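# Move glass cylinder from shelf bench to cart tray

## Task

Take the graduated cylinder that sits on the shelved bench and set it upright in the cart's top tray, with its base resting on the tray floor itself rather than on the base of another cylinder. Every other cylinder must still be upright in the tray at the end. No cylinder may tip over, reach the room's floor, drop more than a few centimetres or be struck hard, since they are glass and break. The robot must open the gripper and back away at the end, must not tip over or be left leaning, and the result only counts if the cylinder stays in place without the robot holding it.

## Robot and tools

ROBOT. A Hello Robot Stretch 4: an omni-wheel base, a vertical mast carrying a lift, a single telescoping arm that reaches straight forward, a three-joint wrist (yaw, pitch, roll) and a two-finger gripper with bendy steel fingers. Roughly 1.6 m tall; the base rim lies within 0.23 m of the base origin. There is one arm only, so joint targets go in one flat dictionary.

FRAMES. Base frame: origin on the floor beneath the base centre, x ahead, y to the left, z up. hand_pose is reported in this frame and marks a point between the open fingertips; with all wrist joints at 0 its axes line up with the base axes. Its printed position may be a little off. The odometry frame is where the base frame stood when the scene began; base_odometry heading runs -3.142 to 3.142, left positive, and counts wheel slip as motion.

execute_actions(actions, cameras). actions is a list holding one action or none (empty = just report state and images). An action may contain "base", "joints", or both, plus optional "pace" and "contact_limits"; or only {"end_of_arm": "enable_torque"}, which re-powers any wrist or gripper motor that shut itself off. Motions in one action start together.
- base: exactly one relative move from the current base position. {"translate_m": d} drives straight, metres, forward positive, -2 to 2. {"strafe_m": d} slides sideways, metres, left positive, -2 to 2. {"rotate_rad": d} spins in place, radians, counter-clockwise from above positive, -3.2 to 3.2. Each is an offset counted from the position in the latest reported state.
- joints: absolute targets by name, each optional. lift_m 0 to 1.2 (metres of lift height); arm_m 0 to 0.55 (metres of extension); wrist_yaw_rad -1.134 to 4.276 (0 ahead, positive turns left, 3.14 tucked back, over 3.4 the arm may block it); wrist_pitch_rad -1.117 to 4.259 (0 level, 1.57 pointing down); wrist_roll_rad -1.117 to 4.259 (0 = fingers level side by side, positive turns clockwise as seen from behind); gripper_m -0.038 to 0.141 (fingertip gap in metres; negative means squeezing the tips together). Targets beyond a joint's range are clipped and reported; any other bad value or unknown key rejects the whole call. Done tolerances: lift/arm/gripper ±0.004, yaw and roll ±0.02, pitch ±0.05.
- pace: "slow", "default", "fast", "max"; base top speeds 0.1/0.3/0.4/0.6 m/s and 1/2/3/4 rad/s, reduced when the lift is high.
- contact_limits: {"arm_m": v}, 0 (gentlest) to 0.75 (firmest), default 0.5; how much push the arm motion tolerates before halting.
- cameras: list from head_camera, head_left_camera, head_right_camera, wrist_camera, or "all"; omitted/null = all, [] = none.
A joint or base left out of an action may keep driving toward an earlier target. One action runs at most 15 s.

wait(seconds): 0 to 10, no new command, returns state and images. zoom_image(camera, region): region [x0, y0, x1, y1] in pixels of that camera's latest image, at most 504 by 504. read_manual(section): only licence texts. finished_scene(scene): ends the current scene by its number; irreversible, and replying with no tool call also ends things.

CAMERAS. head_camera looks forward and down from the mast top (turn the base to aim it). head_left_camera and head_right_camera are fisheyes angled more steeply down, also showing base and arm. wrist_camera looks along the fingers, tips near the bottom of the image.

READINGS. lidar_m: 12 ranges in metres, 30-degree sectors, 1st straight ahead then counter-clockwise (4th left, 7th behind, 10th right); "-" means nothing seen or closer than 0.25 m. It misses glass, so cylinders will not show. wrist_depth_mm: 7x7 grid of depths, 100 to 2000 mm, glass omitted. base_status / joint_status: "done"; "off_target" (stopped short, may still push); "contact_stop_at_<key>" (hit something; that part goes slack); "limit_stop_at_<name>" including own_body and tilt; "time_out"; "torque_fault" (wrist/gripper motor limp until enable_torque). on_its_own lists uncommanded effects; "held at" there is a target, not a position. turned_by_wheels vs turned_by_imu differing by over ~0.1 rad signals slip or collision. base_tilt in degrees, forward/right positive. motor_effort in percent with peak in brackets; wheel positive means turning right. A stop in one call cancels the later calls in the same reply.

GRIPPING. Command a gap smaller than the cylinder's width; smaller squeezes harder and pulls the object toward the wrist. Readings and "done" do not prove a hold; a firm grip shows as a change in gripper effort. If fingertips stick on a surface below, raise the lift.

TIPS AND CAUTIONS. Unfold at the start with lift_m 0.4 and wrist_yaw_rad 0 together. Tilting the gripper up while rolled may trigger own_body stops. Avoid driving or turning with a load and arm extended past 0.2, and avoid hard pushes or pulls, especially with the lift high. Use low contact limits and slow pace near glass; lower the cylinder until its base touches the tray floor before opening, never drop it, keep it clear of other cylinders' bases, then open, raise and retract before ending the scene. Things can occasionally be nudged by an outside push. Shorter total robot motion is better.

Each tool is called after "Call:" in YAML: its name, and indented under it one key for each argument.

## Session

Call:
execute_actions:
  actions: []

Scene clock: 0.00 s.
base_odometry: x=+0.000 y=+0.000 heading=+0.000 (m, m, rad; odometry frame)
turned_by_wheels: +0.000 (rad since the last result)
turned_by_imu: +0.000 (rad since the last result)
base_tilt: forward=-0.4 right=+0.1 (deg)
lidar_m: 1.62 1.86 1.92 2.04 1.90 1.69 1.78 1.65 1.78 1.99 1.21 1.23
base_status: not commanded
joint_positions: lift_m=+0.129 arm_m=+0.002 wrist_yaw_rad=+3.143 wrist_pitch_rad=-0.004 wrist_roll_rad=+0.015 gripper_m=+0.057
joint_status: not commanded
motor_effort: lift_m=+18 arm_m=+0 wrist_yaw_rad=-1 wrist_pitch_rad=-7 wrist_roll_rad=-2 gripper_m=-2 wheel_0=+1 wheel_1=+0 wheel_2=+0 (%)
hand_pose: x=-0.1155 y=+0.0870 z=+0.3087 quat_wxyz=(-0.001, +0.002, +0.007, +1.000) (m; base frame)
wrist_depth_mm: 142 142 - - - 1983 1661 / - 141 - - - 1921 1708 / - 121 166 - - 1863 1708 / - 134 191 - - 1863 1661 / 138 149 1808 - - 1983 1661 / 1397 1537 1182 1464 216 1430 1336 / 904 946 798 842 798 866 866
pictures: head_camera, head_left_camera, head_right_camera, wrist_camera
Images, in order (width x height): head_camera 420x560, head_left_camera 420x672, head_right_camera 420x672, wrist_camera 616x392.

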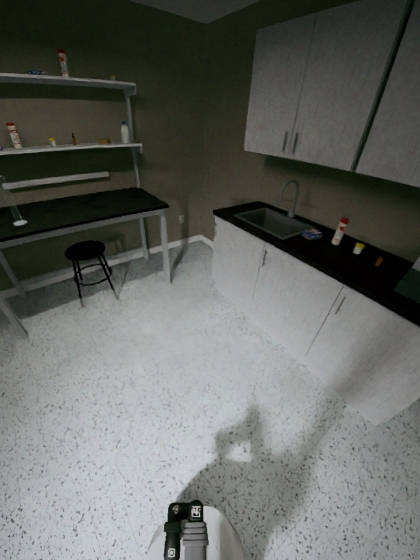

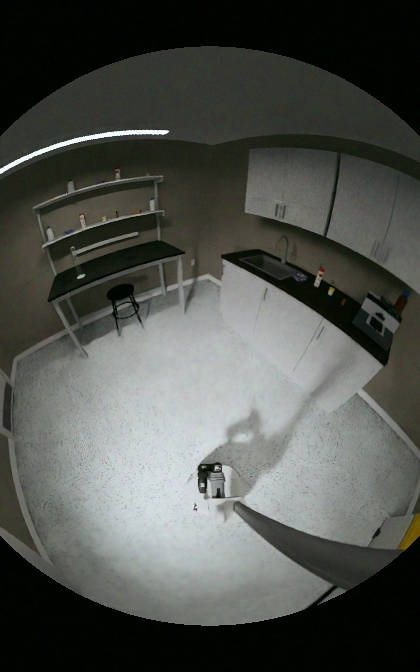

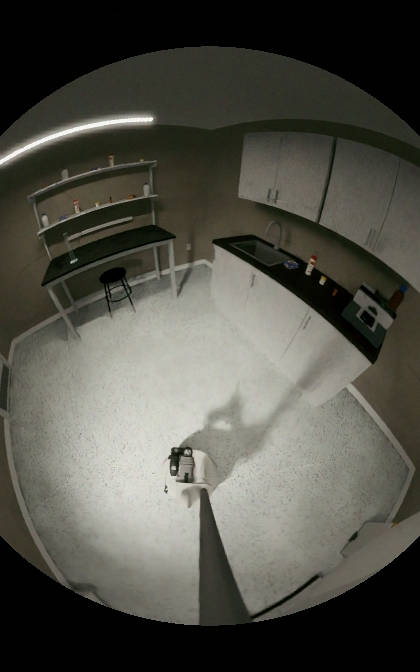

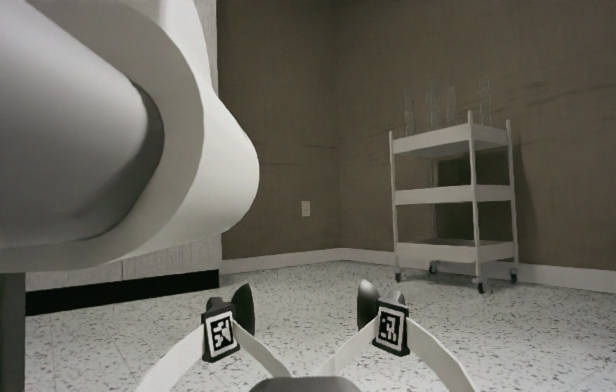

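Call:
execute_actions:
  actions:
    - {"base":{"rotate_rad":0.7},"joints":{"lift_m":0.85,"wrist_yaw_rad":0,"gripper_m":0.12}}
  cameras: ["head_camera","wrist_camera"]

Scene clock: 6.87 s.
base_odometry: x=+0.000 y=+0.000 heading=+0.699 (m, m, rad; odometry frame)
turned_by_wheels: +0.699 (rad since the last result)
turned_by_imu: +0.692 (rad since the last result)
base_tilt: forward=-0.4 right=+0.1 (deg)
lidar_m: 1.85 2.45 1.96 1.90 1.69 1.71 1.65 1.86 1.25 1.22 1.32 1.89
base_status: done
joint_positions: lift_m=+0.850 arm_m=+0.002 wrist_yaw_rad=+0.000 wrist_pitch_rad=-0.004 wrist_roll_rad=+0.015 gripper_m=+0.120
joint_status: all done
motor_effort: lift_m=+20(18) arm_m=+0(0) wrist_yaw_rad=-1(7) wrist_pitch_rad=-9(9) wrist_roll_rad=-1(2) gripper_m=+1(3) wheel_0=-8(12) wheel_1=-4(10) wheel_2=-5(11) (%)
hand_pose: x=+0.4616 y=-0.0873 z=+1.0292 quat_wxyz=(+1.000, +0.007, -0.002, +0.000) (m; base frame)
wrist_depth_mm: - - - - - - - / - - - - - - - / - - - - - - - / - - - - - - - / - - - - 1921 1808 - / - - - - 1808 - - / - - - 154 - - -
pictures: head_camera, wrist_camera
Images, in order (width x height): head_camera 420x560, wrist_camera 616x392.

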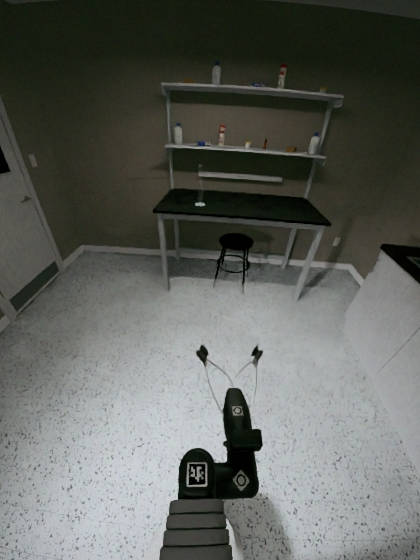

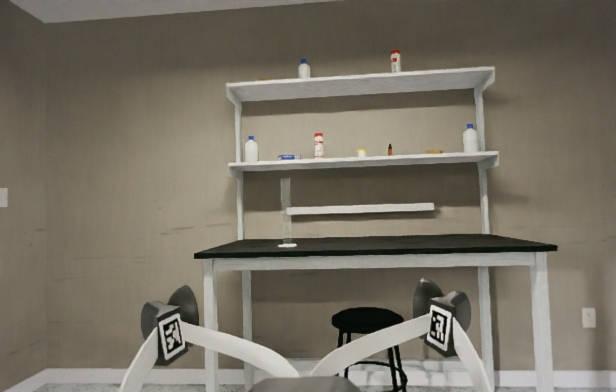

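Call:
execute_actions:
  actions:
    - {"base":{"translate_m":1.2},"joints":{"arm_m":0.1}}
  cameras: []

Call:
execute_actions:
  actions:
    - {"base":{"strafe_m":0.1}}
  cameras: ["head_camera","wrist_camera"]

Scene clock: 16.50 s.
base_odometry: x=+0.918 y=+0.772 heading=+0.699 (m, m, rad; odometry frame)
turned_by_wheels: +0.000 (rad since the last result)
turned_by_imu: +0.002 (rad since the last result)
base_tilt: forward=-0.4 right=+0.1 (deg)
lidar_m: 0.66 0.71 1.81 1.76 1.94 2.39 2.86 1.76 1.35 1.33 0.88 0.68
base_status: done
joint_positions: lift_m=+0.850 arm_m=+0.099 wrist_yaw_rad=+0.000 wrist_pitch_rad=-0.004 wrist_roll_rad=+0.015 gripper_m=+0.120
joint_status: all done
motor_effort: lift_m=+18(20) arm_m=+7(5) wrist_yaw_rad=-1(1) wrist_pitch_rad=-8(9) wrist_roll_rad=-3(2) gripper_m=+0(0) wheel_0=+5(13) wheel_1=+3(10) wheel_2=-3(13) (%)
hand_pose: x=+0.5582 y=-0.0874 z=+1.0293 quat_wxyz=(+1.000, +0.007, -0.002, +0.000) (m; base frame)
wrist_depth_mm: 1205 1205 1118 1138 1098 1060 1060 / 1182 1182 931 946 878 904 854 / 1182 1182 1138 1118 1118 1060 1060 / 1160 1160 1138 1118 1078 1042 1060 / 1205 1138 1160 1098 1078 1078 1042 / 1182 715 661 661 585 569 615 / 445 382 375 154 384 377 399
pictures: none
No camera images: the call's "cameras" was empty. Leave "cameras" out to get every camera's image.

Scene clock: 17.97 s.
base_odometry: x=+0.854 y=+0.849 heading=+0.699 (m, m, rad; odometry frame)
turned_by_wheels: +0.000 (rad since the last result)
turned_by_imu: +0.000 (rad since the last result)
base_tilt: forward=-0.4 right=+0.1 (deg)
lidar_m: 0.65 0.72 1.72 1.67 1.82 2.33 2.85 1.91 1.44 1.42 0.89 0.68
base_status: done
joint_positions: lift_m=+0.850 arm_m=+0.099 wrist_yaw_rad=+0.000 wrist_pitch_rad=-0.004 wrist_roll_rad=+0.015 gripper_m=+0.120
joint_status: not commanded
motor_effort: lift_m=+19(18) arm_m=+7(7) wrist_yaw_rad=-1(1) wrist_pitch_rad=-9(9) wrist_roll_rad=-2(1) gripper_m=+0(1) wheel_0=-5(12) wheel_1=+4(13) wheel_2=+0(2) (%)
hand_pose: x=+0.5582 y=-0.0874 z=+1.0293 quat_wxyz=(+1.000, +0.007, -0.002, +0.000) (m; base frame)
wrist_depth_mm: 1255 1205 1182 1138 1118 1098 1060 / 1205 1182 946 960 891 917 854 / 1205 1182 1160 1118 1098 1078 1078 / 1182 1182 1160 1118 1098 1078 1025 / 1182 1160 1138 1098 1098 1060 1042 / 1205 707 668 668 585 569 609 / 445 382 377 154 387 379 402
pictures: head_camera, wrist_camera
Images, in order (width x height): head_camera 420x560, wrist_camera 616x392.

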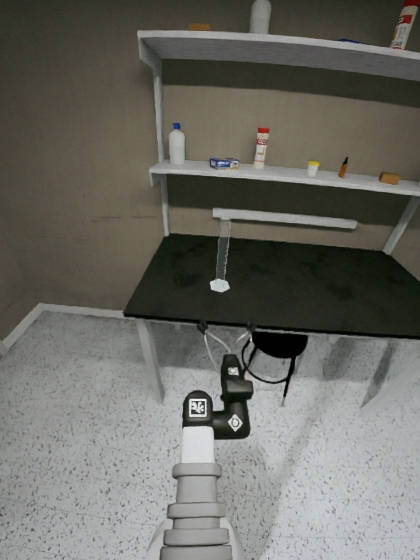

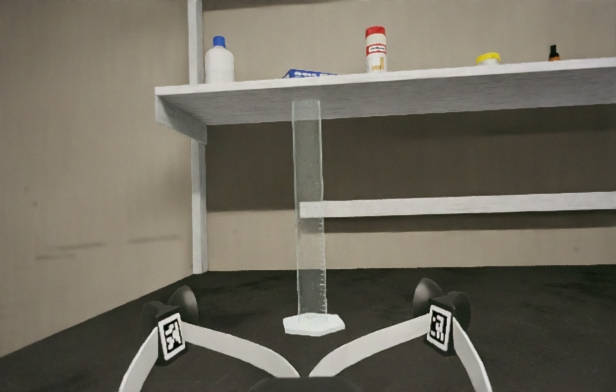

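Call:
execute_actions:
  actions:
    - {"joints":{"arm_m":0.38,"gripper_m":0.09}}
  cameras: ["wrist_camera"]

Scene clock: 22.37 s.
base_odometry: x=+0.854 y=+0.849 heading=+0.699 (m, m, rad; odometry frame)
turned_by_wheels: +0.000 (rad since the last result)
turned_by_imu: -0.001 (rad since the last result)
base_tilt: forward=-0.3 right=+0.1 (deg)
lidar_m: 0.67 0.74 1.71 1.69 1.81 2.34 2.85 1.90 1.46 1.42 0.88 0.68
base_status: not commanded
joint_positions: lift_m=+0.850 arm_m=+0.379 wrist_yaw_rad=+0.000 wrist_pitch_rad=-0.004 wrist_roll_rad=+0.015 gripper_m=+0.090
joint_status: all done
motor_effort: lift_m=+18(18) arm_m=+7(4) wrist_yaw_rad=-1(0) wrist_pitch_rad=-8(8) wrist_roll_rad=-2(3) gripper_m=-1(3) wheel_0=-5(6) wheel_1=+4(4) wheel_2=+0(0) (%)
hand_pose: x=+0.8382 y=-0.0874 z=+1.0293 quat_wxyz=(+1.000, +0.007, -0.002, +0.000) (m; base frame)
wrist_depth_mm: 917 609 585 585 559 574 580 / 917 707 778 809 809 798 798 / 904 878 854 842 820 809 788 / 891 878 854 831 831 809 788 / 904 866 854 842 820 809 788 / 891 778 597 661 221 621 609 / 442 404 370 389 382 373 399
pictures: wrist_camera
Images, in order (width x height): wrist_camera 616x392.

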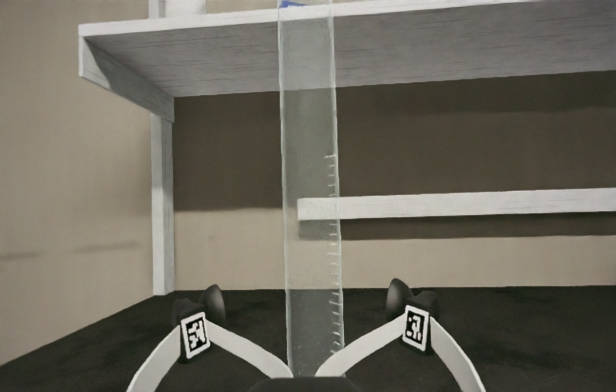

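Width 56 → 0.29 m; target about 0.20.

Call:
execute_actions:
  actions:
    - {"joints":{"arm_m":0.465},"pace":"slow"}
  cameras: ["wrist_camera"]

Call:
execute_actions:
  actions:
    - {"joints":{"gripper_m":0.0}}
  cameras: ["wrist_camera"]

Scene clock: 27.77 s.
base_odometry: x=+0.854 y=+0.849 heading=+0.699 (m, m, rad; odometry frame)
turned_by_wheels: +0.000 (rad since the last result)
turned_by_imu: -0.001 (rad since the last result)
base_tilt: forward=-0.4 right=+0.2 (deg)
lidar_m: 0.67 0.73 1.71 1.68 1.84 2.35 2.86 1.90 1.45 1.42 0.88 0.69
base_status: not commanded
joint_positions: lift_m=+0.850 arm_m=+0.464 wrist_yaw_rad=+0.000 wrist_pitch_rad=-0.004 wrist_roll_rad=+0.015 gripper_m=+0.090
joint_status: all done
motor_effort: lift_m=+18(18) arm_m=+7(5) wrist_yaw_rad=-1(1) wrist_pitch_rad=-8(10) wrist_roll_rad=-1(1) gripper_m=-1(1) wheel_0=-5(6) wheel_1=+4(4) wheel_2=+0(0) (%)
hand_pose: x=+0.9232 y=-0.0874 z=+1.0293 quat_wxyz=(+1.000, +0.007, -0.002, +0.000) (m; base frame)
wrist_depth_mm: 535 539 549 554 564 574 580 / 831 715 778 750 741 732 715 / 820 788 788 759 759 732 715 / 798 788 768 759 699 715 707 / 809 788 778 750 732 715 715 / 798 707 597 654 221 621 603 / 442 404 370 389 382 377 397
pictures: wrist_camera
Images, in order (width x height): wrist_camera 616x392.

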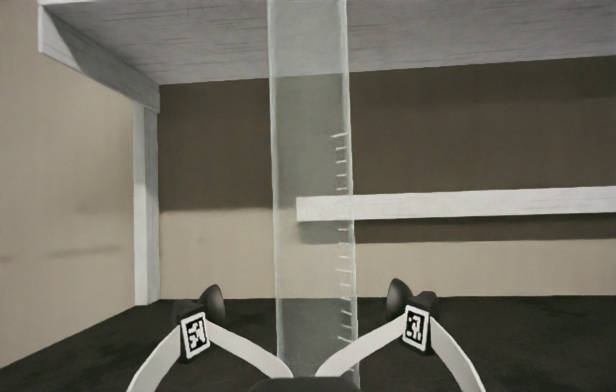

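Scene clock: 29.47 s.
base_odometry: x=+0.854 y=+0.849 heading=+0.699 (m, m, rad; odometry frame)
turned_by_wheels: +0.000 (rad since the last result)
turned_by_imu: +0.000 (rad since the last result)
base_tilt: forward=-0.4 right=+0.1 (deg)
lidar_m: 0.67 0.73 1.72 1.67 1.82 2.34 2.84 1.91 1.45 1.42 0.87 0.69
base_status: not commanded
joint_positions: lift_m=+0.850 arm_m=+0.464 wrist_yaw_rad=+0.000 wrist_pitch_rad=-0.004 wrist_roll_rad=+0.015 gripper_m=+0.000
joint_status: all done
motor_effort: lift_m=+18(18) arm_m=+7(7) wrist_yaw_rad=-1(0) wrist_pitch_rad=-6(9) wrist_roll_rad=-2(2) gripper_m=-14(14) wheel_0=-5(6) wheel_1=+4(4) wheel_2=+0(0) (%)
hand_pose: x=+0.9232 y=-0.0874 z=+1.0293 quat_wxyz=(+1.000, +0.007, -0.002, +0.000) (m; base frame)
wrist_depth_mm: 544 539 544 554 559 574 580 / 820 707 768 768 750 732 715 / 820 798 768 768 741 723 715 / 820 788 778 750 691 723 707 / 798 778 768 750 732 723 707 / 798 715 676 535 569 621 609 / 442 407 186 389 359 373 399
pictures: wrist_camera
Images, in order (width x height): wrist_camera 616x392.

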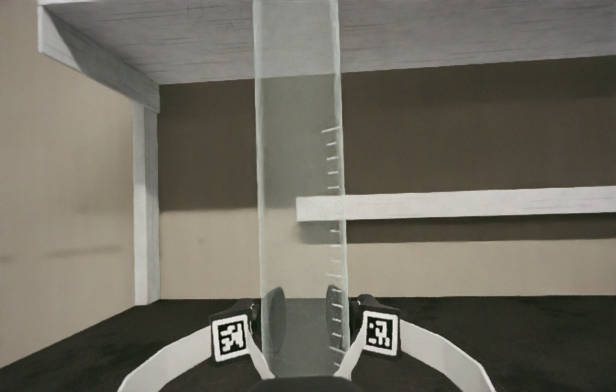

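Call:
execute_actions:
  actions:
    - {"joints":{"lift_m":0.9},"pace":"slow"}
  cameras: []

Call:
execute_actions:
  actions:
    - {"joints":{"arm_m":0.01},"pace":"slow"}
  cameras: ["wrist_camera"]

Call:
execute_actions:
  actions:
    - {"base":{"translate_m":-0.6},"joints":{"lift_m":1.05}}
  cameras: []

Call:
execute_actions:
  actions:
    - {"base":{"rotate_rad":1.5},"pace":"slow"}
  cameras: []

Call:
execute_actions:
  actions:
    - {"base":{"strafe_m":1.1}}

Scene clock: 39.17 s.
base_odometry: x=+0.854 y=+0.849 heading=+0.699 (m, m, rad; odometry frame)
turned_by_wheels: +0.000 (rad since the last result)
turned_by_imu: -0.001 (rad since the last result)
base_tilt: forward=-0.4 right=+0.1 (deg)
lidar_m: 0.66 0.73 1.70 1.66 1.84 2.35 2.84 1.92 1.44 1.42 0.89 0.67
base_status: not commanded
joint_positions: lift_m=+0.900 arm_m=+0.464 wrist_yaw_rad=+0.000 wrist_pitch_rad=-0.002 wrist_roll_rad=+0.015 gripper_m=+0.000
joint_status: all done
motor_effort: lift_m=+21(22) arm_m=+7(7) wrist_yaw_rad=-1(0) wrist_pitch_rad=-13(16) wrist_roll_rad=-2(3) gripper_m=-15(14) wheel_0=-5(5) wheel_1=+4(3) wheel_2=+0(0) (%)
hand_pose: x=+0.9232 y=-0.0874 z=+1.0785 quat_wxyz=(+1.000, +0.007, -0.001, +0.000) (m; base frame)
wrist_depth_mm: 831 500 484 484 462 469 484 / 820 597 647 661 676 699 715 / 809 798 768 759 750 723 715 / 798 778 778 750 741 723 707 / 809 778 768 750 732 715 715 / 788 788 750 668 723 715 715 / 798 517 186 496 462 480 504
pictures: none
No camera images: the call's "cameras" was empty. Leave "cameras" out to get every camera's image.

Scene clock: 45.00 s.
base_odometry: x=+0.854 y=+0.849 heading=+0.699 (m, m, rad; odometry frame)
turned_by_wheels: +0.000 (rad since the last result)
turned_by_imu: -0.001 (rad since the last result)
base_tilt: forward=-0.3 right=+0.1 (deg)
lidar_m: 0.40 0.72 1.72 1.69 1.84 2.33 2.86 1.87 1.46 1.42 0.87 0.42
base_status: not commanded
joint_positions: lift_m=+0.900 arm_m=+0.011 wrist_yaw_rad=+0.000 wrist_pitch_rad=-0.002 wrist_roll_rad=+0.015 gripper_m=+0.000
joint_status: all done
motor_effort: lift_m=+21(21) arm_m=-7(6) wrist_yaw_rad=+0(0) wrist_pitch_rad=-15(13) wrist_roll_rad=-2(2) gripper_m=-14(14) wheel_0=-5(5) wheel_1=+4(4) wheel_2=+0(0) (%)
hand_pose: x=+0.4706 y=-0.0874 z=+1.0785 quat_wxyz=(+1.000, +0.007, -0.001, +0.000) (m; base frame)
wrist_depth_mm: 1281 1308 1205 1255 1205 1182 1138 / 1281 1255 1255 1205 1205 1160 1138 / 1308 1255 1078 1182 1182 1160 1118 / 1281 1255 1229 1229 1205 1160 1118 / 1281 1229 1229 1205 1182 1138 1118 / 1255 1229 878 691 732 798 778 / 1281 525 186 504 462 488 517
pictures: wrist_camera
Images, in order (width x height): wrist_camera 616x392.

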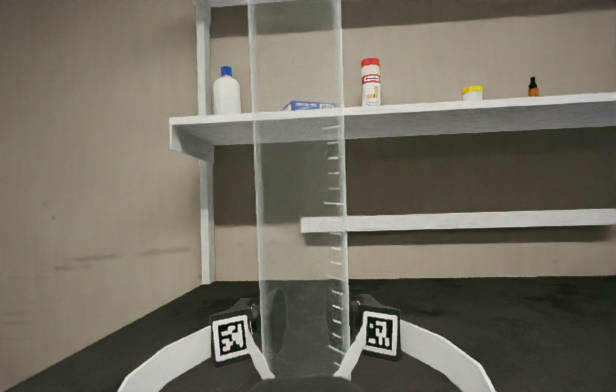

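Scene clock: 48.47 s.
base_odometry: x=+0.395 y=+0.463 heading=+0.698 (m, m, rad; odometry frame)
turned_by_wheels: -0.001 (rad since the last result)
turned_by_imu: -0.003 (rad since the last result)
base_tilt: forward=-0.4 right=+0.1 (deg)
lidar_m: 0.40 2.21 1.77 1.74 1.88 2.12 2.25 2.50 1.41 1.36 1.48 1.30
base_status: done
joint_positions: lift_m=+1.050 arm_m=+0.011 wrist_yaw_rad=+0.000 wrist_pitch_rad=-0.002 wrist_roll_rad=+0.015 gripper_m=+0.000
joint_status: all done
motor_effort: lift_m=+20(21) arm_m=-7(7) wrist_yaw_rad=+0(0) wrist_pitch_rad=-16(13) wrist_roll_rad=-2(3) gripper_m=-16(14) wheel_0=-6(9) wheel_1=-3(8) wheel_2=+1(14) (%)
hand_pose: x=+0.4706 y=-0.0874 z=+1.2285 quat_wxyz=(+1.000, +0.007, -0.001, +0.000) (m; base frame)
wrist_depth_mm: 1921 1921 1863 1863 1808 1708 1708 / 1921 1983 1863 1756 1756 1618 1708 / 1921 1863 1863 1808 1756 1708 1661 / 1983 1863 1863 1808 1756 1756 1756 / 1983 1863 1808 1808 1756 1708 1661 / 1921 1863 1618 1160 1229 1366 1308 / 1921 1863 186 1025 1042 960 976
pictures: none
No camera images: the call's "cameras" was empty. Leave "cameras" out to get every camera's image.

Scene clock: 51.23 s.
base_odometry: x=+0.395 y=+0.463 heading=+2.197 (m, m, rad; odometry frame)
turned_by_wheels: +1.499 (rad since the last result)
turned_by_imu: +1.486 (rad since the last result)
base_tilt: forward=-0.4 right=+0.1 (deg)
lidar_m: 0.41 1.84 1.99 2.23 2.42 1.41 1.38 1.45 1.32 1.26 1.32 1.85
base_status: done
joint_positions: lift_m=+1.050 arm_m=+0.011 wrist_yaw_rad=+0.000 wrist_pitch_rad=-0.002 wrist_roll_rad=+0.015 gripper_m=+0.000
joint_status: not commanded
motor_effort: lift_m=+20(20) arm_m=-7(7) wrist_yaw_rad=-1(1) wrist_pitch_rad=-16(15) wrist_roll_rad=-3(2) gripper_m=-14(15) wheel_0=-6(15) wheel_1=-3(8) wheel_2=-6(8) (%)
hand_pose: x=+0.4706 y=-0.0874 z=+1.2285 quat_wxyz=(+1.000, +0.007, -0.001, +0.000) (m; base frame)
wrist_depth_mm: 1537 1537 1537 1576 1576 1499 1499 / 1576 1576 1576 1537 1499 1464 1464 / 1537 1537 1576 1537 1537 1499 1499 / 1537 1499 1537 1537 1499 1499 1464 / 1537 1464 1537 1499 1537 1464 1499 / 1537 1499 1499 1464 1499 1464 1464 / 1499 1499 186 1464 1499 1430 1464
pictures: none
No camera images: the call's "cameras" was empty. Leave "cameras" out to get every camera's image.

Scene clock: 56.23 s.
base_odometry: x=-0.496 y=-0.182 heading=+2.197 (m, m, rad; odometry frame)
turned_by_wheels: +0.000 (rad since the last result)
turned_by_imu: -0.001 (rad since the last result)
base_tilt: forward=-0.4 right=+0.1 (deg)
lidar_m: 0.41 1.43 1.19 1.13 1.37 2.04 1.37 1.41 1.97 2.39 2.49 1.86
base_status: done
joint_positions: lift_m=+1.050 arm_m=+0.011 wrist_yaw_rad=+0.000 wrist_pitch_rad=-0.002 wrist_roll_rad=+0.015 gripper_m=+0.000
joint_status: not commanded
motor_effort: lift_m=+20(20) arm_m=-7(7) wrist_yaw_rad=-1(0) wrist_pitch_rad=-14(15) wrist_roll_rad=-2(1) gripper_m=-13(14) wheel_0=-6(15) wheel_1=+3(13) wheel_2=+0(4) (%)
hand_pose: x=+0.4706 y=-0.0874 z=+1.2285 quat_wxyz=(+1.000, +0.007, -0.001, +0.000) (m; base frame)
wrist_depth_mm: 1537 1537 1576 1537 1576 1576 1537 / 1576 1537 1537 1537 1576 1537 1618 / 1576 1618 1576 1537 1576 1537 1537 / 1576 1537 1537 1499 1537 1499 1576 / 1576 1618 1576 1537 1499 1499 1537 / 1464 1537 1537 1499 1537 1499 1464 / 1576 1430 186 1499 1499 1499 1537
pictures: head_camera, head_left_camera, head_right_camera, wrist_camera
Images, in order (width x height): head_camera 420x560, head_left_camera 420x672, head_right_camera 420x672, wrist_camera 616x392.

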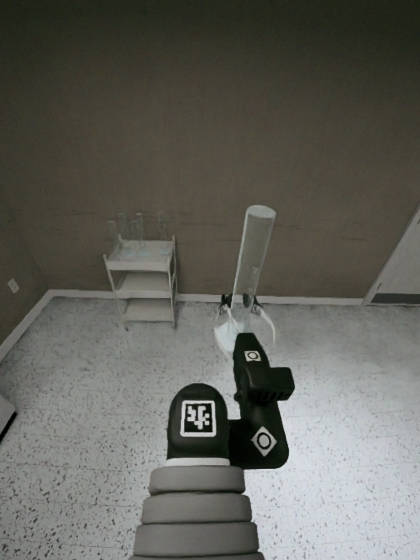

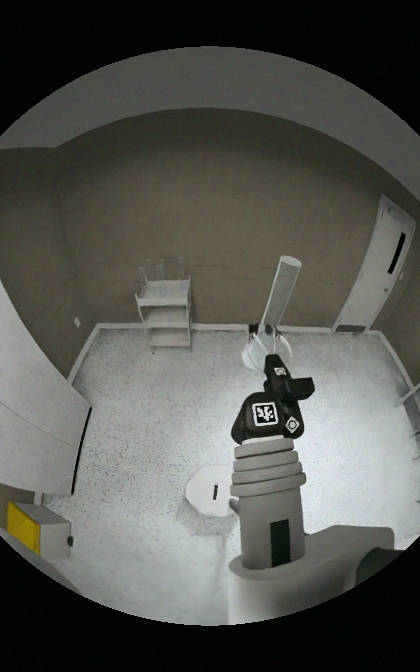

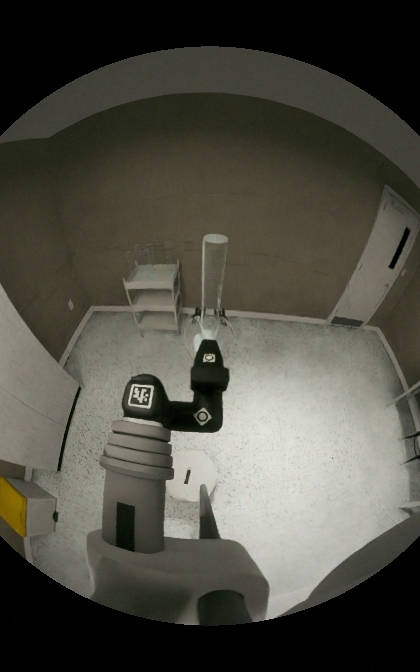

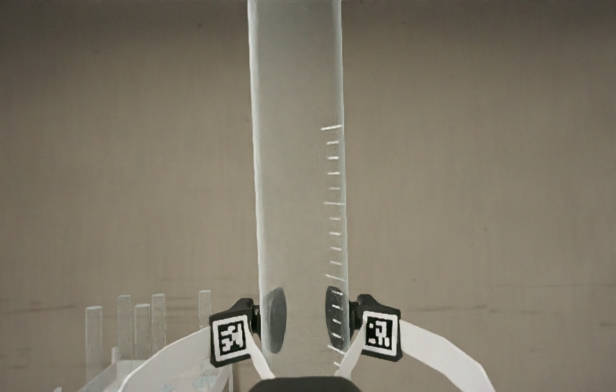

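Call:
execute_actions:
  actions:
    - {"base":{"translate_m":0.55}}
  cameras: []

Call:
execute_actions:
  actions:
    - {"base":{"strafe_m":0.55},"pace":"slow"}

Call:
zoom_image:
  camera: "head_camera"
  region: [130,220,300,400]

Scene clock: 65.83 s.
base_odometry: x=-0.819 y=+0.264 heading=+2.197 (m, m, rad; odometry frame)
turned_by_wheels: +0.001 (rad since the last result)
turned_by_imu: +0.001 (rad since the last result)
base_tilt: forward=-0.4 right=+0.1 (deg)
lidar_m: 0.40 0.86 1.65 1.14 1.16 1.75 1.93 1.99 2.46 2.40 1.71 1.29
base_status: done
joint_positions: lift_m=+1.050 arm_m=+0.011 wrist_yaw_rad=+0.000 wrist_pitch_rad=-0.002 wrist_roll_rad=+0.015 gripper_m=+0.000
joint_status: not commanded
motor_effort: lift_m=+20(20) arm_m=-7(7) wrist_yaw_rad=-1(1) wrist_pitch_rad=-15(16) wrist_roll_rad=-1(2) gripper_m=-16(13) wheel_0=+7(10) wheel_1=+3(7) wheel_2=-1(12) (%)
hand_pose: x=+0.4706 y=-0.0874 z=+1.2285 quat_wxyz=(+1.000, +0.007, -0.001, +0.000) (m; base frame)
wrist_depth_mm: 1008 1025 1008 1008 1008 991 991 / 1008 1025 1025 1008 960 991 991 / 1008 991 1008 1008 1008 976 991 / 991 976 991 976 976 991 976 / 1008 1008 976 976 991 960 960 / 991 991 991 976 976 991 991 / 1008 991 187 976 960 960 976
pictures: none
No camera images: the call's "cameras" was empty. Leave "cameras" out to get every camera's image.

Scene clock: 72.50 s.
base_odometry: x=-1.264 y=-0.059 heading=+2.197 (m, m, rad; odometry frame)
turned_by_wheels: +0.000 (rad since the last result)
turned_by_imu: -0.001 (rad since the last result)
base_tilt: forward=-0.3 right=+0.1 (deg)
lidar_m: 0.40 1.28 1.09 0.58 0.61 0.85 2.51 2.09 2.74 2.95 1.74 0.85
base_status: done
joint_positions: lift_m=+1.050 arm_m=+0.011 wrist_yaw_rad=+0.000 wrist_pitch_rad=-0.002 wrist_roll_rad=+0.015 gripper_m=+0.000
joint_status: not commanded
motor_effort: lift_m=+20(20) arm_m=-7(7) wrist_yaw_rad=+0(1) wrist_pitch_rad=-17(15) wrist_roll_rad=-2(2) gripper_m=-15(14) wheel_0=-7(10) wheel_1=+5(9) wheel_2=+0(0) (%)
hand_pose: x=+0.4706 y=-0.0874 z=+1.2285 quat_wxyz=(+1.000, +0.007, -0.001, +0.000) (m; base frame)
wrist_depth_mm: 1025 1025 1042 1025 1025 1008 991 / 1025 1025 1025 1008 1025 1008 991 / 1025 1025 1008 976 1008 1008 1008 / 1008 1008 991 1008 991 991 976 / 1008 1008 991 1008 991 991 991 / 991 1008 991 991 960 991 976 / 1008 1008 186 976 991 960 991
pictures: head_camera, head_left_camera, head_right_camera, wrist_camera
Images, in order (width x height): head_camera 420x560, head_left_camera 420x672, head_right_camera 420x672, wrist_camera 616x392.

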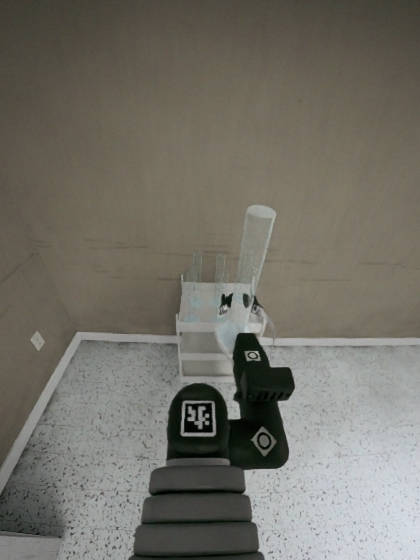

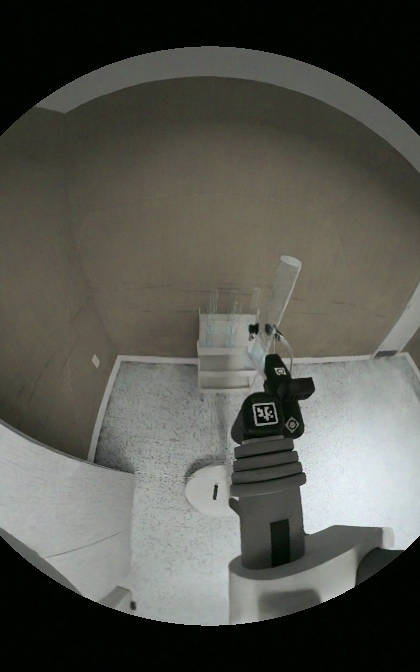

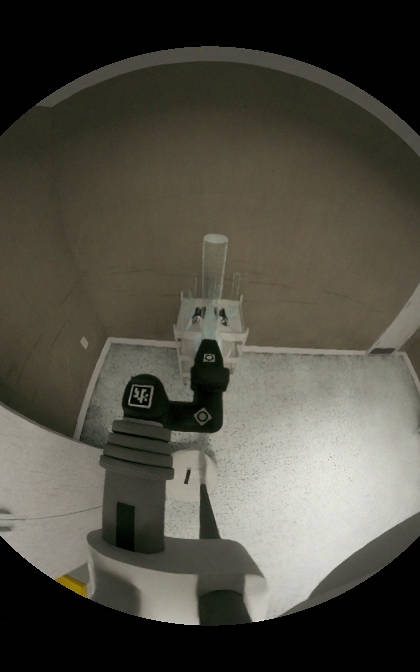

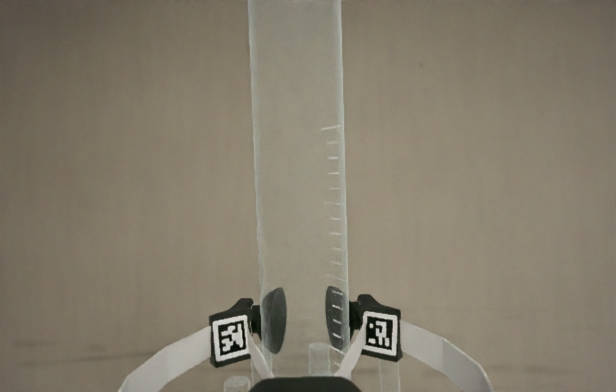

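Region (130, 220, 300, 400) of head_camera's 420x560 image, scaled by 2.800, with more detail than that image has.

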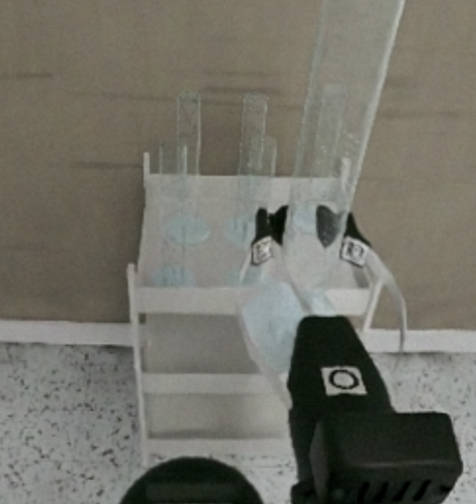

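Layout differs; clear the view with wrist yaw.

Call:
execute_actions:
  actions:
    - {"joints":{"wrist_yaw_rad":-0.8,"lift_m":1.0},"pace":"slow"}
  cameras: ["head_camera","head_left_camera"]

Call:
zoom_image:
  camera: "head_camera"
  region: [150,230,300,390]

Scene clock: 77.23 s.
base_odometry: x=-1.264 y=-0.059 heading=+2.197 (m, m, rad; odometry frame)
turned_by_wheels: +0.000 (rad since the last result)
turned_by_imu: -0.001 (rad since the last result)
base_tilt: forward=-0.4 right=+0.1 (deg)
lidar_m: 0.80 1.28 1.08 0.58 0.62 0.87 2.53 2.11 2.74 2.96 0.37 0.32
base_status: not commanded
joint_positions: lift_m=+1.000 arm_m=+0.011 wrist_yaw_rad=-0.800 wrist_pitch_rad=-0.002 wrist_roll_rad=+0.015 gripper_m=+0.000
joint_status: all done
motor_effort: lift_m=+16(19) arm_m=-7(7) wrist_yaw_rad=-2(9) wrist_pitch_rad=-15(17) wrist_roll_rad=-2(2) gripper_m=-16(14) wheel_0=-7(7) wheel_1=+5(4) wheel_2=+0(0) (%)
hand_pose: x=+0.3205 y=-0.2678 z=+1.1789 quat_wxyz=(+0.921, +0.006, -0.004, -0.389) (m; base frame)
wrist_depth_mm: 931 1060 1255 1618 - - - / 904 1078 1255 1537 - - - / 904 1060 1229 1537 - - - / 917 1042 1255 1537 - - - / 891 1042 1255 1499 1983 - - / 891 1042 1160 1430 1921 - - / 904 991 186 1430 1708 - -
pictures: head_camera, head_left_camera
Images, in order (width x height): head_camera 420x560, head_left_camera 420x672.

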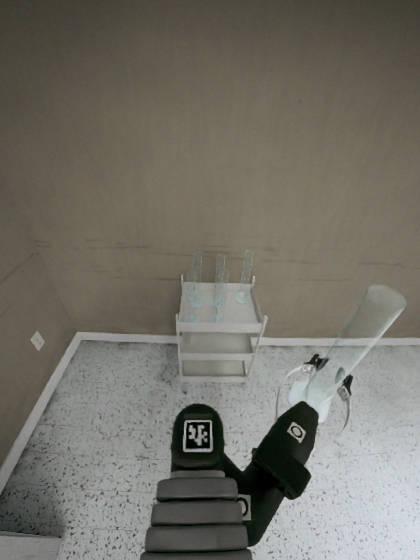

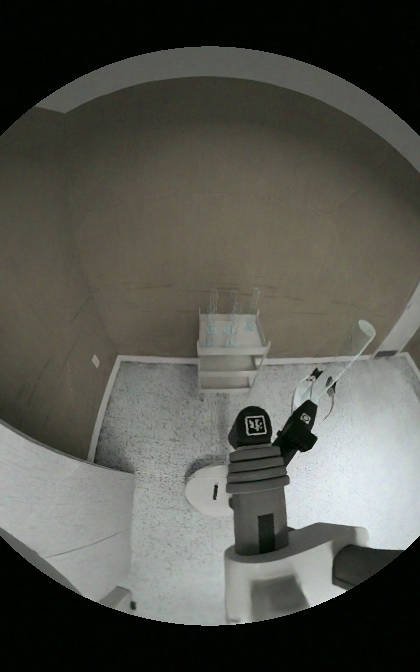

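Region (150, 230, 300, 390) of head_camera's 420x560 image, scaled by 3.150, with more detail than that image has; it fills the left 472 columns of this view, and the rest is white.

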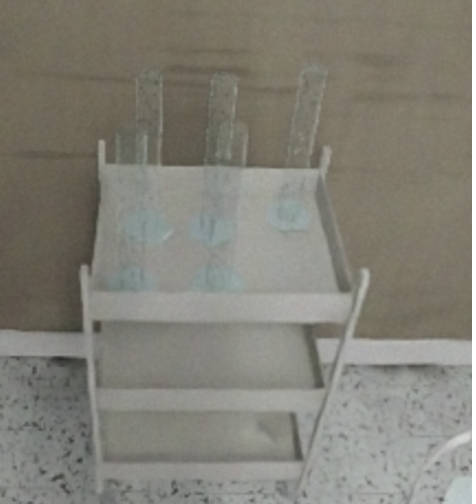

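Call:
execute_actions:
  actions:
    - {"base":{"strafe_m":-0.12},"joints":{"wrist_yaw_rad":0},"pace":"slow"}
  cameras: []

Call:
execute_actions:
  actions:
    - {"joints":{"lift_m":0.8,"arm_m":0.08},"pace":"slow"}
  cameras: ["head_camera","wrist_camera"]

Scene clock: 89.97 s.
base_odometry: x=-1.167 y=+0.012 heading=+2.198 (m, m, rad; odometry frame)
turned_by_wheels: +0.000 (rad since the last result)
turned_by_imu: -0.001 (rad since the last result)
base_tilt: forward=-0.4 right=+0.2 (deg)
lidar_m: 0.39 0.84 1.20 0.70 0.75 1.03 2.52 2.04 2.76 2.82 1.74 0.44
base_status: done
joint_positions: lift_m=+1.000 arm_m=+0.011 wrist_yaw_rad=+0.000 wrist_pitch_rad=-0.002 wrist_roll_rad=+0.015 gripper_m=+0.000
joint_status: all done
motor_effort: lift_m=+16(16) arm_m=-7(7) wrist_yaw_rad=+0(8) wrist_pitch_rad=-16(16) wrist_roll_rad=-1(2) gripper_m=-15(15) wheel_0=+8(9) wheel_1=-4(10) wheel_2=+0(1) (%)
hand_pose: x=+0.4705 y=-0.0875 z=+1.1789 quat_wxyz=(+1.000, +0.007, -0.001, +0.000) (m; base frame)
wrist_depth_mm: 1025 1008 1025 1008 1008 1025 991 / 1025 1008 1025 991 1008 991 991 / 1008 1008 1025 991 1008 1008 991 / 1008 991 1008 1008 991 991 976 / 1008 1008 991 991 976 976 976 / 991 991 976 991 991 991 976 / 991 991 187 991 976 991 960
pictures: none
No camera images: the call's "cameras" was empty. Leave "cameras" out to get every camera's image.

Scene clock: 92.33 s.
base_odometry: x=-1.167 y=+0.012 heading=+2.198 (m, m, rad; odometry frame)
turned_by_wheels: +0.000 (rad since the last result)
turned_by_imu: +0.000 (rad since the last result)
base_tilt: forward=-0.4 right=+0.2 (deg)
lidar_m: 0.50 0.85 1.22 0.70 0.74 1.07 2.52 2.04 2.79 2.84 1.69 1.27
base_status: not commanded
joint_positions: lift_m=+0.800 arm_m=+0.079 wrist_yaw_rad=+0.000 wrist_pitch_rad=-0.002 wrist_roll_rad=+0.015 gripper_m=+0.000
joint_status: all done
motor_effort: lift_m=+16(12) arm_m=+7(7) wrist_yaw_rad=+0(0) wrist_pitch_rad=-14(16) wrist_roll_rad=-3(2) gripper_m=-16(15) wheel_0=+8(8) wheel_1=-4(4) wheel_2=+0(0) (%)
hand_pose: x=+0.5382 y=-0.0874 z=+0.9789 quat_wxyz=(+1.000, +0.007, -0.001, +0.000) (m; base frame)
wrist_depth_mm: 960 946 946 931 946 931 931 / 946 946 946 946 931 917 917 / 946 946 946 931 946 931 917 / 946 931 931 946 917 917 917 / 946 917 931 917 917 917 931 / 931 917 917 904 917 904 904 / 931 904 186 831 741 917 904
pictures: head_camera, wrist_camera
Images, in order (width x height): head_camera 420x560, wrist_camera 616x392.

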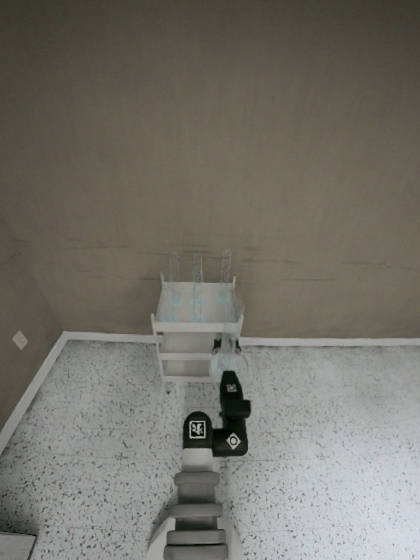

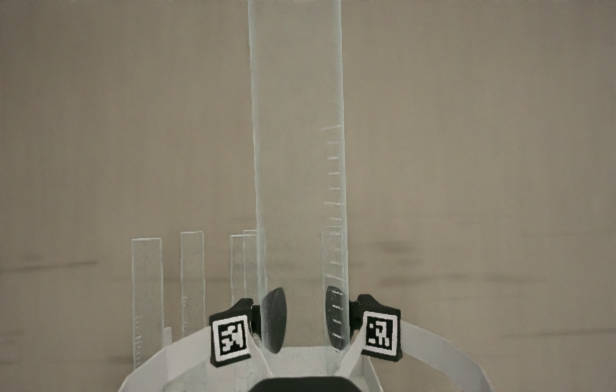

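Call:
execute_actions:
  actions:
    - {"base":{"strafe_m":-0.05},"joints":{"lift_m":0.92},"pace":"slow"}
  cameras: []

Call:
execute_actions:
  actions:
    - {"joints":{"arm_m":0.4},"pace":"slow"}
  cameras: []

Call:
execute_actions:
  actions:
    - {"joints":{"lift_m":0.76},"pace":"slow"}
  cameras: ["head_camera","wrist_camera"]

Call:
zoom_image:
  camera: "head_camera"
  region: [130,230,280,390]

Scene clock: 99.73 s.
base_odometry: x=-1.127 y=+0.041 heading=+2.198 (m, m, rad; odometry frame)
turned_by_wheels: +0.000 (rad since the last result)
turned_by_imu: -0.001 (rad since the last result)
base_tilt: forward=-0.4 right=+0.2 (deg)
lidar_m: 0.46 0.85 1.27 0.74 0.79 1.09 2.40 2.03 2.79 2.78 1.71 1.29
base_status: done
joint_positions: lift_m=+0.920 arm_m=+0.079 wrist_yaw_rad=+0.000 wrist_pitch_rad=-0.002 wrist_roll_rad=+0.015 gripper_m=+0.000
joint_status: all done
motor_effort: lift_m=+21(24) arm_m=+7(7) wrist_yaw_rad=+0(1) wrist_pitch_rad=-16(16) wrist_roll_rad=-2(2) gripper_m=-15(15) wheel_0=+6(10) wheel_1=-6(8) wheel_2=+0(1) (%)
hand_pose: x=+0.5382 y=-0.0874 z=+1.0984 quat_wxyz=(+1.000, +0.007, -0.001, +0.000) (m; base frame)
wrist_depth_mm: 960 960 946 960 960 931 931 / 946 946 946 946 931 917 931 / 946 931 946 931 931 931 917 / 946 931 931 917 931 917 917 / 931 931 931 931 931 931 917 / 931 931 917 931 917 931 917 / 931 917 186 931 917 904 917
pictures: none
No camera images: the call's "cameras" was empty. Leave "cameras" out to get every camera's image.

Scene clock: 104.20 s.
base_odometry: x=-1.127 y=+0.041 heading=+2.198 (m, m, rad; odometry frame)
turned_by_wheels: +0.000 (rad since the last result)
turned_by_imu: -0.001 (rad since the last result)
base_tilt: forward=-0.4 right=+0.1 (deg)
lidar_m: 0.81 0.86 1.27 0.75 0.78 1.11 2.36 2.02 2.80 2.79 1.71 1.24
base_status: not commanded
joint_positions: lift_m=+0.920 arm_m=+0.399 wrist_yaw_rad=+0.000 wrist_pitch_rad=-0.002 wrist_roll_rad=+0.015 gripper_m=+0.000
joint_status: all done
motor_effort: lift_m=+21(21) arm_m=+7(5) wrist_yaw_rad=-1(0) wrist_pitch_rad=-14(15) wrist_roll_rad=-2(2) gripper_m=-16(14) wheel_0=+6(6) wheel_1=-6(6) wheel_2=+0(0) (%)
hand_pose: x=+0.8582 y=-0.0874 z=+1.0984 quat_wxyz=(+1.000, +0.007, -0.001, +0.000) (m; base frame)
wrist_depth_mm: 621 621 621 621 615 615 615 / 627 621 615 621 621 609 609 / 621 615 615 615 609 609 609 / 621 615 609 615 615 603 603 / 609 615 609 609 609 603 603 / 609 603 609 603 603 597 609 / 609 609 186 597 597 591 591
pictures: none
No camera images: the call's "cameras" was empty. Leave "cameras" out to get every camera's image.

Scene clock: 106.30 s.
base_odometry: x=-1.127 y=+0.041 heading=+2.198 (m, m, rad; odometry frame)
turned_by_wheels: +0.000 (rad since the last result)
turned_by_imu: +0.000 (rad since the last result)
base_tilt: forward=-0.2 right=+0.2 (deg)
lidar_m: 0.80 0.86 1.26 0.75 0.79 1.10 2.37 2.01 2.81 2.78 1.73 1.29
base_status: not commanded
joint_positions: lift_m=+0.760 arm_m=+0.399 wrist_yaw_rad=+0.000 wrist_pitch_rad=-0.002 wrist_roll_rad=+0.015 gripper_m=+0.000
joint_status: all done
motor_effort: lift_m=+15(20) arm_m=+7(7) wrist_yaw_rad=-1(1) wrist_pitch_rad=-15(14) wrist_roll_rad=-3(2) gripper_m=-14(12) wheel_0=+6(6) wheel_1=-6(6) wheel_2=+0(0) (%)
hand_pose: x=+0.8582 y=-0.0874 z=+0.9389 quat_wxyz=(+1.000, +0.007, -0.001, +0.000) (m; base frame)
wrist_depth_mm: 627 615 627 621 621 615 615 / 627 627 627 609 621 609 609 / 615 621 615 621 609 615 609 / 615 621 621 609 597 609 609 / 621 609 609 609 609 603 603 / 615 615 609 609 603 603 603 / 603 609 186 603 591 597 591
pictures: head_camera, wrist_camera
Images, in order (width x height): head_camera 420x560, wrist_camera 616x392.

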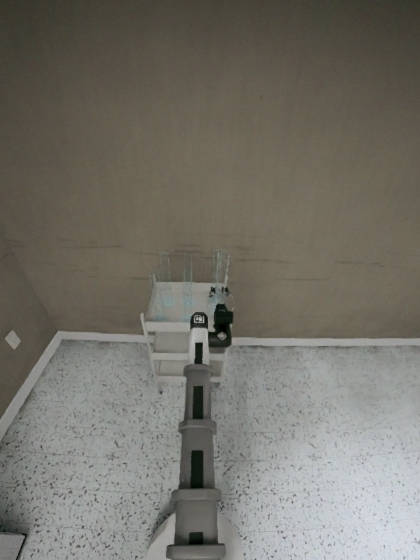

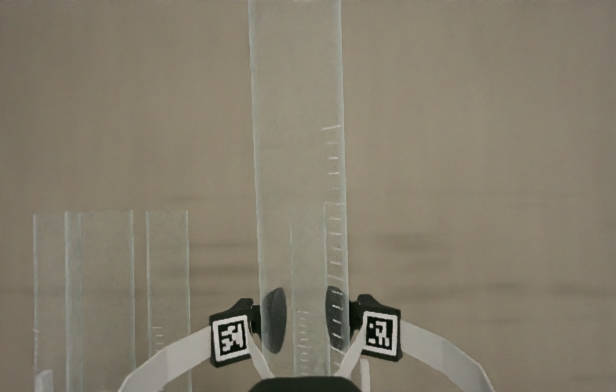

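Region (130, 230, 280, 390) of head_camera's 420x560 image, scaled by 3.150, with more detail than that image has; it fills the left 472 columns of this view, and the rest is white.

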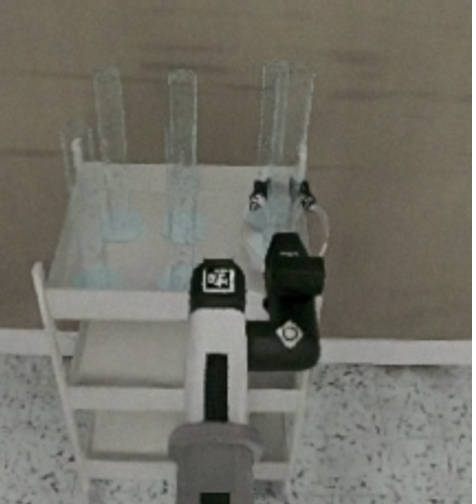

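Call:
execute_actions:
  actions:
    - {"joints":{"arm_m":0.49},"pace":"slow"}
  cameras: []

Call:
execute_actions:
  actions:
    - {"joints":{"lift_m":0.66},"pace":"slow"}
  cameras: ["head_camera","wrist_camera"]

Call:
zoom_image:
  camera: "head_camera"
  region: [130,230,280,390]

Scene clock: 115.00 s.
base_odometry: x=-1.127 y=+0.041 heading=+2.198 (m, m, rad; odometry frame)
turned_by_wheels: +0.000 (rad since the last result)
turned_by_imu: -0.001 (rad since the last result)
base_tilt: forward=-0.4 right=+0.1 (deg)
lidar_m: 0.81 0.86 1.26 0.72 0.81 1.12 2.40 2.05 2.80 2.79 1.73 1.27
base_status: not commanded
joint_positions: lift_m=+0.760 arm_m=+0.489 wrist_yaw_rad=+0.000 wrist_pitch_rad=-0.002 wrist_roll_rad=+0.015 gripper_m=+0.000
joint_status: all done
motor_effort: lift_m=+15(16) arm_m=+7(6) wrist_yaw_rad=+0(0) wrist_pitch_rad=-16(14) wrist_roll_rad=-2(2) gripper_m=-15(13) wheel_0=+6(6) wheel_1=-6(5) wheel_2=+0(0) (%)
hand_pose: x=+0.9482 y=-0.0874 z=+0.9389 quat_wxyz=(+1.000, +0.007, -0.001, +0.000) (m; base frame)
wrist_depth_mm: 535 539 535 535 530 525 521 / 535 530 530 530 525 521 521 / 535 530 525 525 525 521 521 / 525 530 521 525 521 521 512 / 525 521 521 521 517 517 512 / 517 521 521 512 512 512 512 / 517 517 186 517 512 508 512
pictures: none
No camera images: the call's "cameras" was empty. Leave "cameras" out to get every camera's image.

Scene clock: 116.70 s.
base_odometry: x=-1.127 y=+0.041 heading=+2.198 (m, m, rad; odometry frame)
turned_by_wheels: +0.000 (rad since the last result)
turned_by_imu: +0.000 (rad since the last result)
base_tilt: forward=-0.3 right=+0.2 (deg)
lidar_m: 0.78 0.84 1.27 0.74 0.81 1.09 2.39 2.03 2.78 2.78 1.74 1.28
base_status: not commanded
joint_positions: lift_m=+0.660 arm_m=+0.489 wrist_yaw_rad=+0.000 wrist_pitch_rad=-0.002 wrist_roll_rad=+0.015 gripper_m=+0.000
joint_status: all done
motor_effort: lift_m=+15(15) arm_m=+7(7) wrist_yaw_rad=-1(1) wrist_pitch_rad=-16(14) wrist_roll_rad=-2(2) gripper_m=-14(14) wheel_0=+6(6) wheel_1=-6(6) wheel_2=+0(0) (%)
hand_pose: x=+0.9482 y=-0.0874 z=+0.8389 quat_wxyz=(+1.000, +0.007, -0.001, +0.000) (m; base frame)
wrist_depth_mm: 535 535 530 525 525 521 521 / 530 535 530 525 525 521 525 / 530 530 530 521 525 517 521 / 525 530 521 521 517 512 517 / 525 525 521 517 521 517 512 / 521 521 517 517 512 512 508 / 433 427 186 430 415 512 508
pictures: head_camera, wrist_camera
Images, in order (width x height): head_camera 420x560, wrist_camera 616x392.

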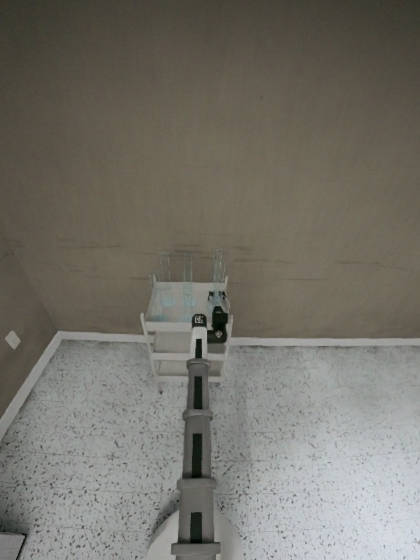

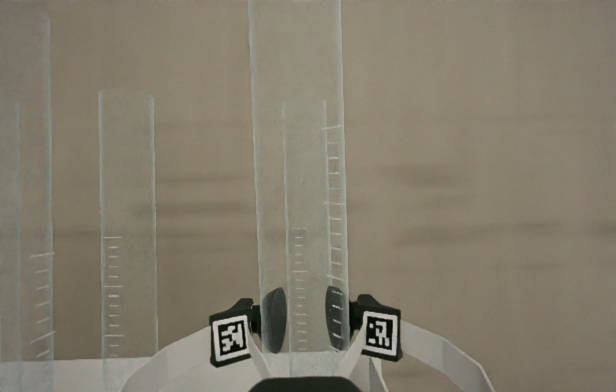

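Region (130, 230, 280, 390) of head_camera's 420x560 image, scaled by 3.150, with more detail than that image has; it fills the left 472 columns of this view, and the rest is white.

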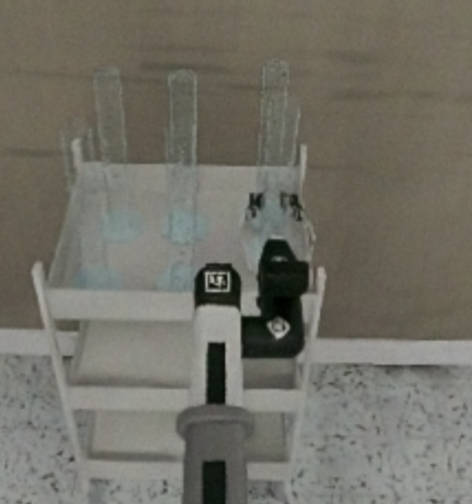

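Call:
execute_actions:
  actions:
    - {"joints":{"lift_m":0.635},"pace":"slow"}
  cameras: []

Call:
execute_actions:
  actions:
    - {"joints":{"lift_m":0.622},"pace":"slow"}
  cameras: ["wrist_camera"]

Scene clock: 123.60 s.
base_odometry: x=-1.127 y=+0.041 heading=+2.198 (m, m, rad; odometry frame)
turned_by_wheels: +0.000 (rad since the last result)
turned_by_imu: -0.001 (rad since the last result)
base_tilt: forward=-0.4 right=+0.1 (deg)
lidar_m: 0.81 0.85 1.26 0.73 0.80 1.11 2.39 2.03 2.78 2.80 1.71 1.30
base_status: not commanded
joint_positions: lift_m=+0.635 arm_m=+0.489 wrist_yaw_rad=+0.000 wrist_pitch_rad=-0.002 wrist_roll_rad=+0.015 gripper_m=+0.000
joint_status: all done
motor_effort: lift_m=+15(17) arm_m=+7(7) wrist_yaw_rad=-1(0) wrist_pitch_rad=-16(16) wrist_roll_rad=-2(1) gripper_m=-15(15) wheel_0=+6(6) wheel_1=-6(6) wheel_2=+0(0) (%)
hand_pose: x=+0.9482 y=-0.0874 z=+0.8139 quat_wxyz=(+1.000, +0.007, -0.001, +0.000) (m; base frame)
wrist_depth_mm: 535 535 530 530 525 530 525 / 535 535 530 530 525 530 517 / 530 535 521 525 521 521 521 / 535 525 525 521 517 517 512 / 525 521 521 517 517 517 512 / 517 525 517 430 512 512 512 / 427 424 186 430 342 508 508
pictures: none
No camera images: the call's "cameras" was empty. Leave "cameras" out to get every camera's image.

Scene clock: 124.40 s.
base_odometry: x=-1.127 y=+0.041 heading=+2.198 (m, m, rad; odometry frame)
turned_by_wheels: +0.000 (rad since the last result)
turned_by_imu: +0.000 (rad since the last result)
base_tilt: forward=-0.4 right=+0.2 (deg)
lidar_m: 0.80 0.84 1.25 0.76 0.79 1.12 2.37 2.03 2.79 2.80 1.71 1.29
base_status: not commanded
joint_positions: lift_m=+0.622 arm_m=+0.489 wrist_yaw_rad=+0.000 wrist_pitch_rad=-0.002 wrist_roll_rad=+0.015 gripper_m=+0.000
joint_status: all done
motor_effort: lift_m=+16(19) arm_m=+7(7) wrist_yaw_rad=-1(1) wrist_pitch_rad=-15(14) wrist_roll_rad=-2(1) gripper_m=-13(15) wheel_0=+6(6) wheel_1=-6(5) wheel_2=+0(0) (%)
hand_pose: x=+0.9482 y=-0.0874 z=+0.8009 quat_wxyz=(+1.000, +0.007, -0.001, +0.000) (m; base frame)
wrist_depth_mm: 539 530 530 530 525 525 530 / 525 525 530 525 530 521 517 / 525 525 525 525 521 521 517 / 530 521 521 521 517 521 517 / 521 525 525 521 517 517 508 / 525 521 517 427 512 517 512 / 427 427 186 427 290 508 504
pictures: wrist_camera
Images, in order (width x height): wrist_camera 616x392.

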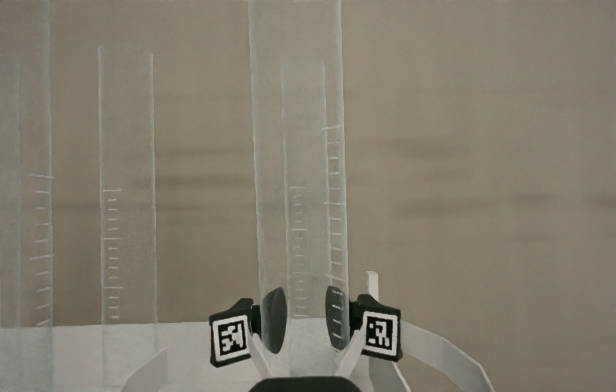

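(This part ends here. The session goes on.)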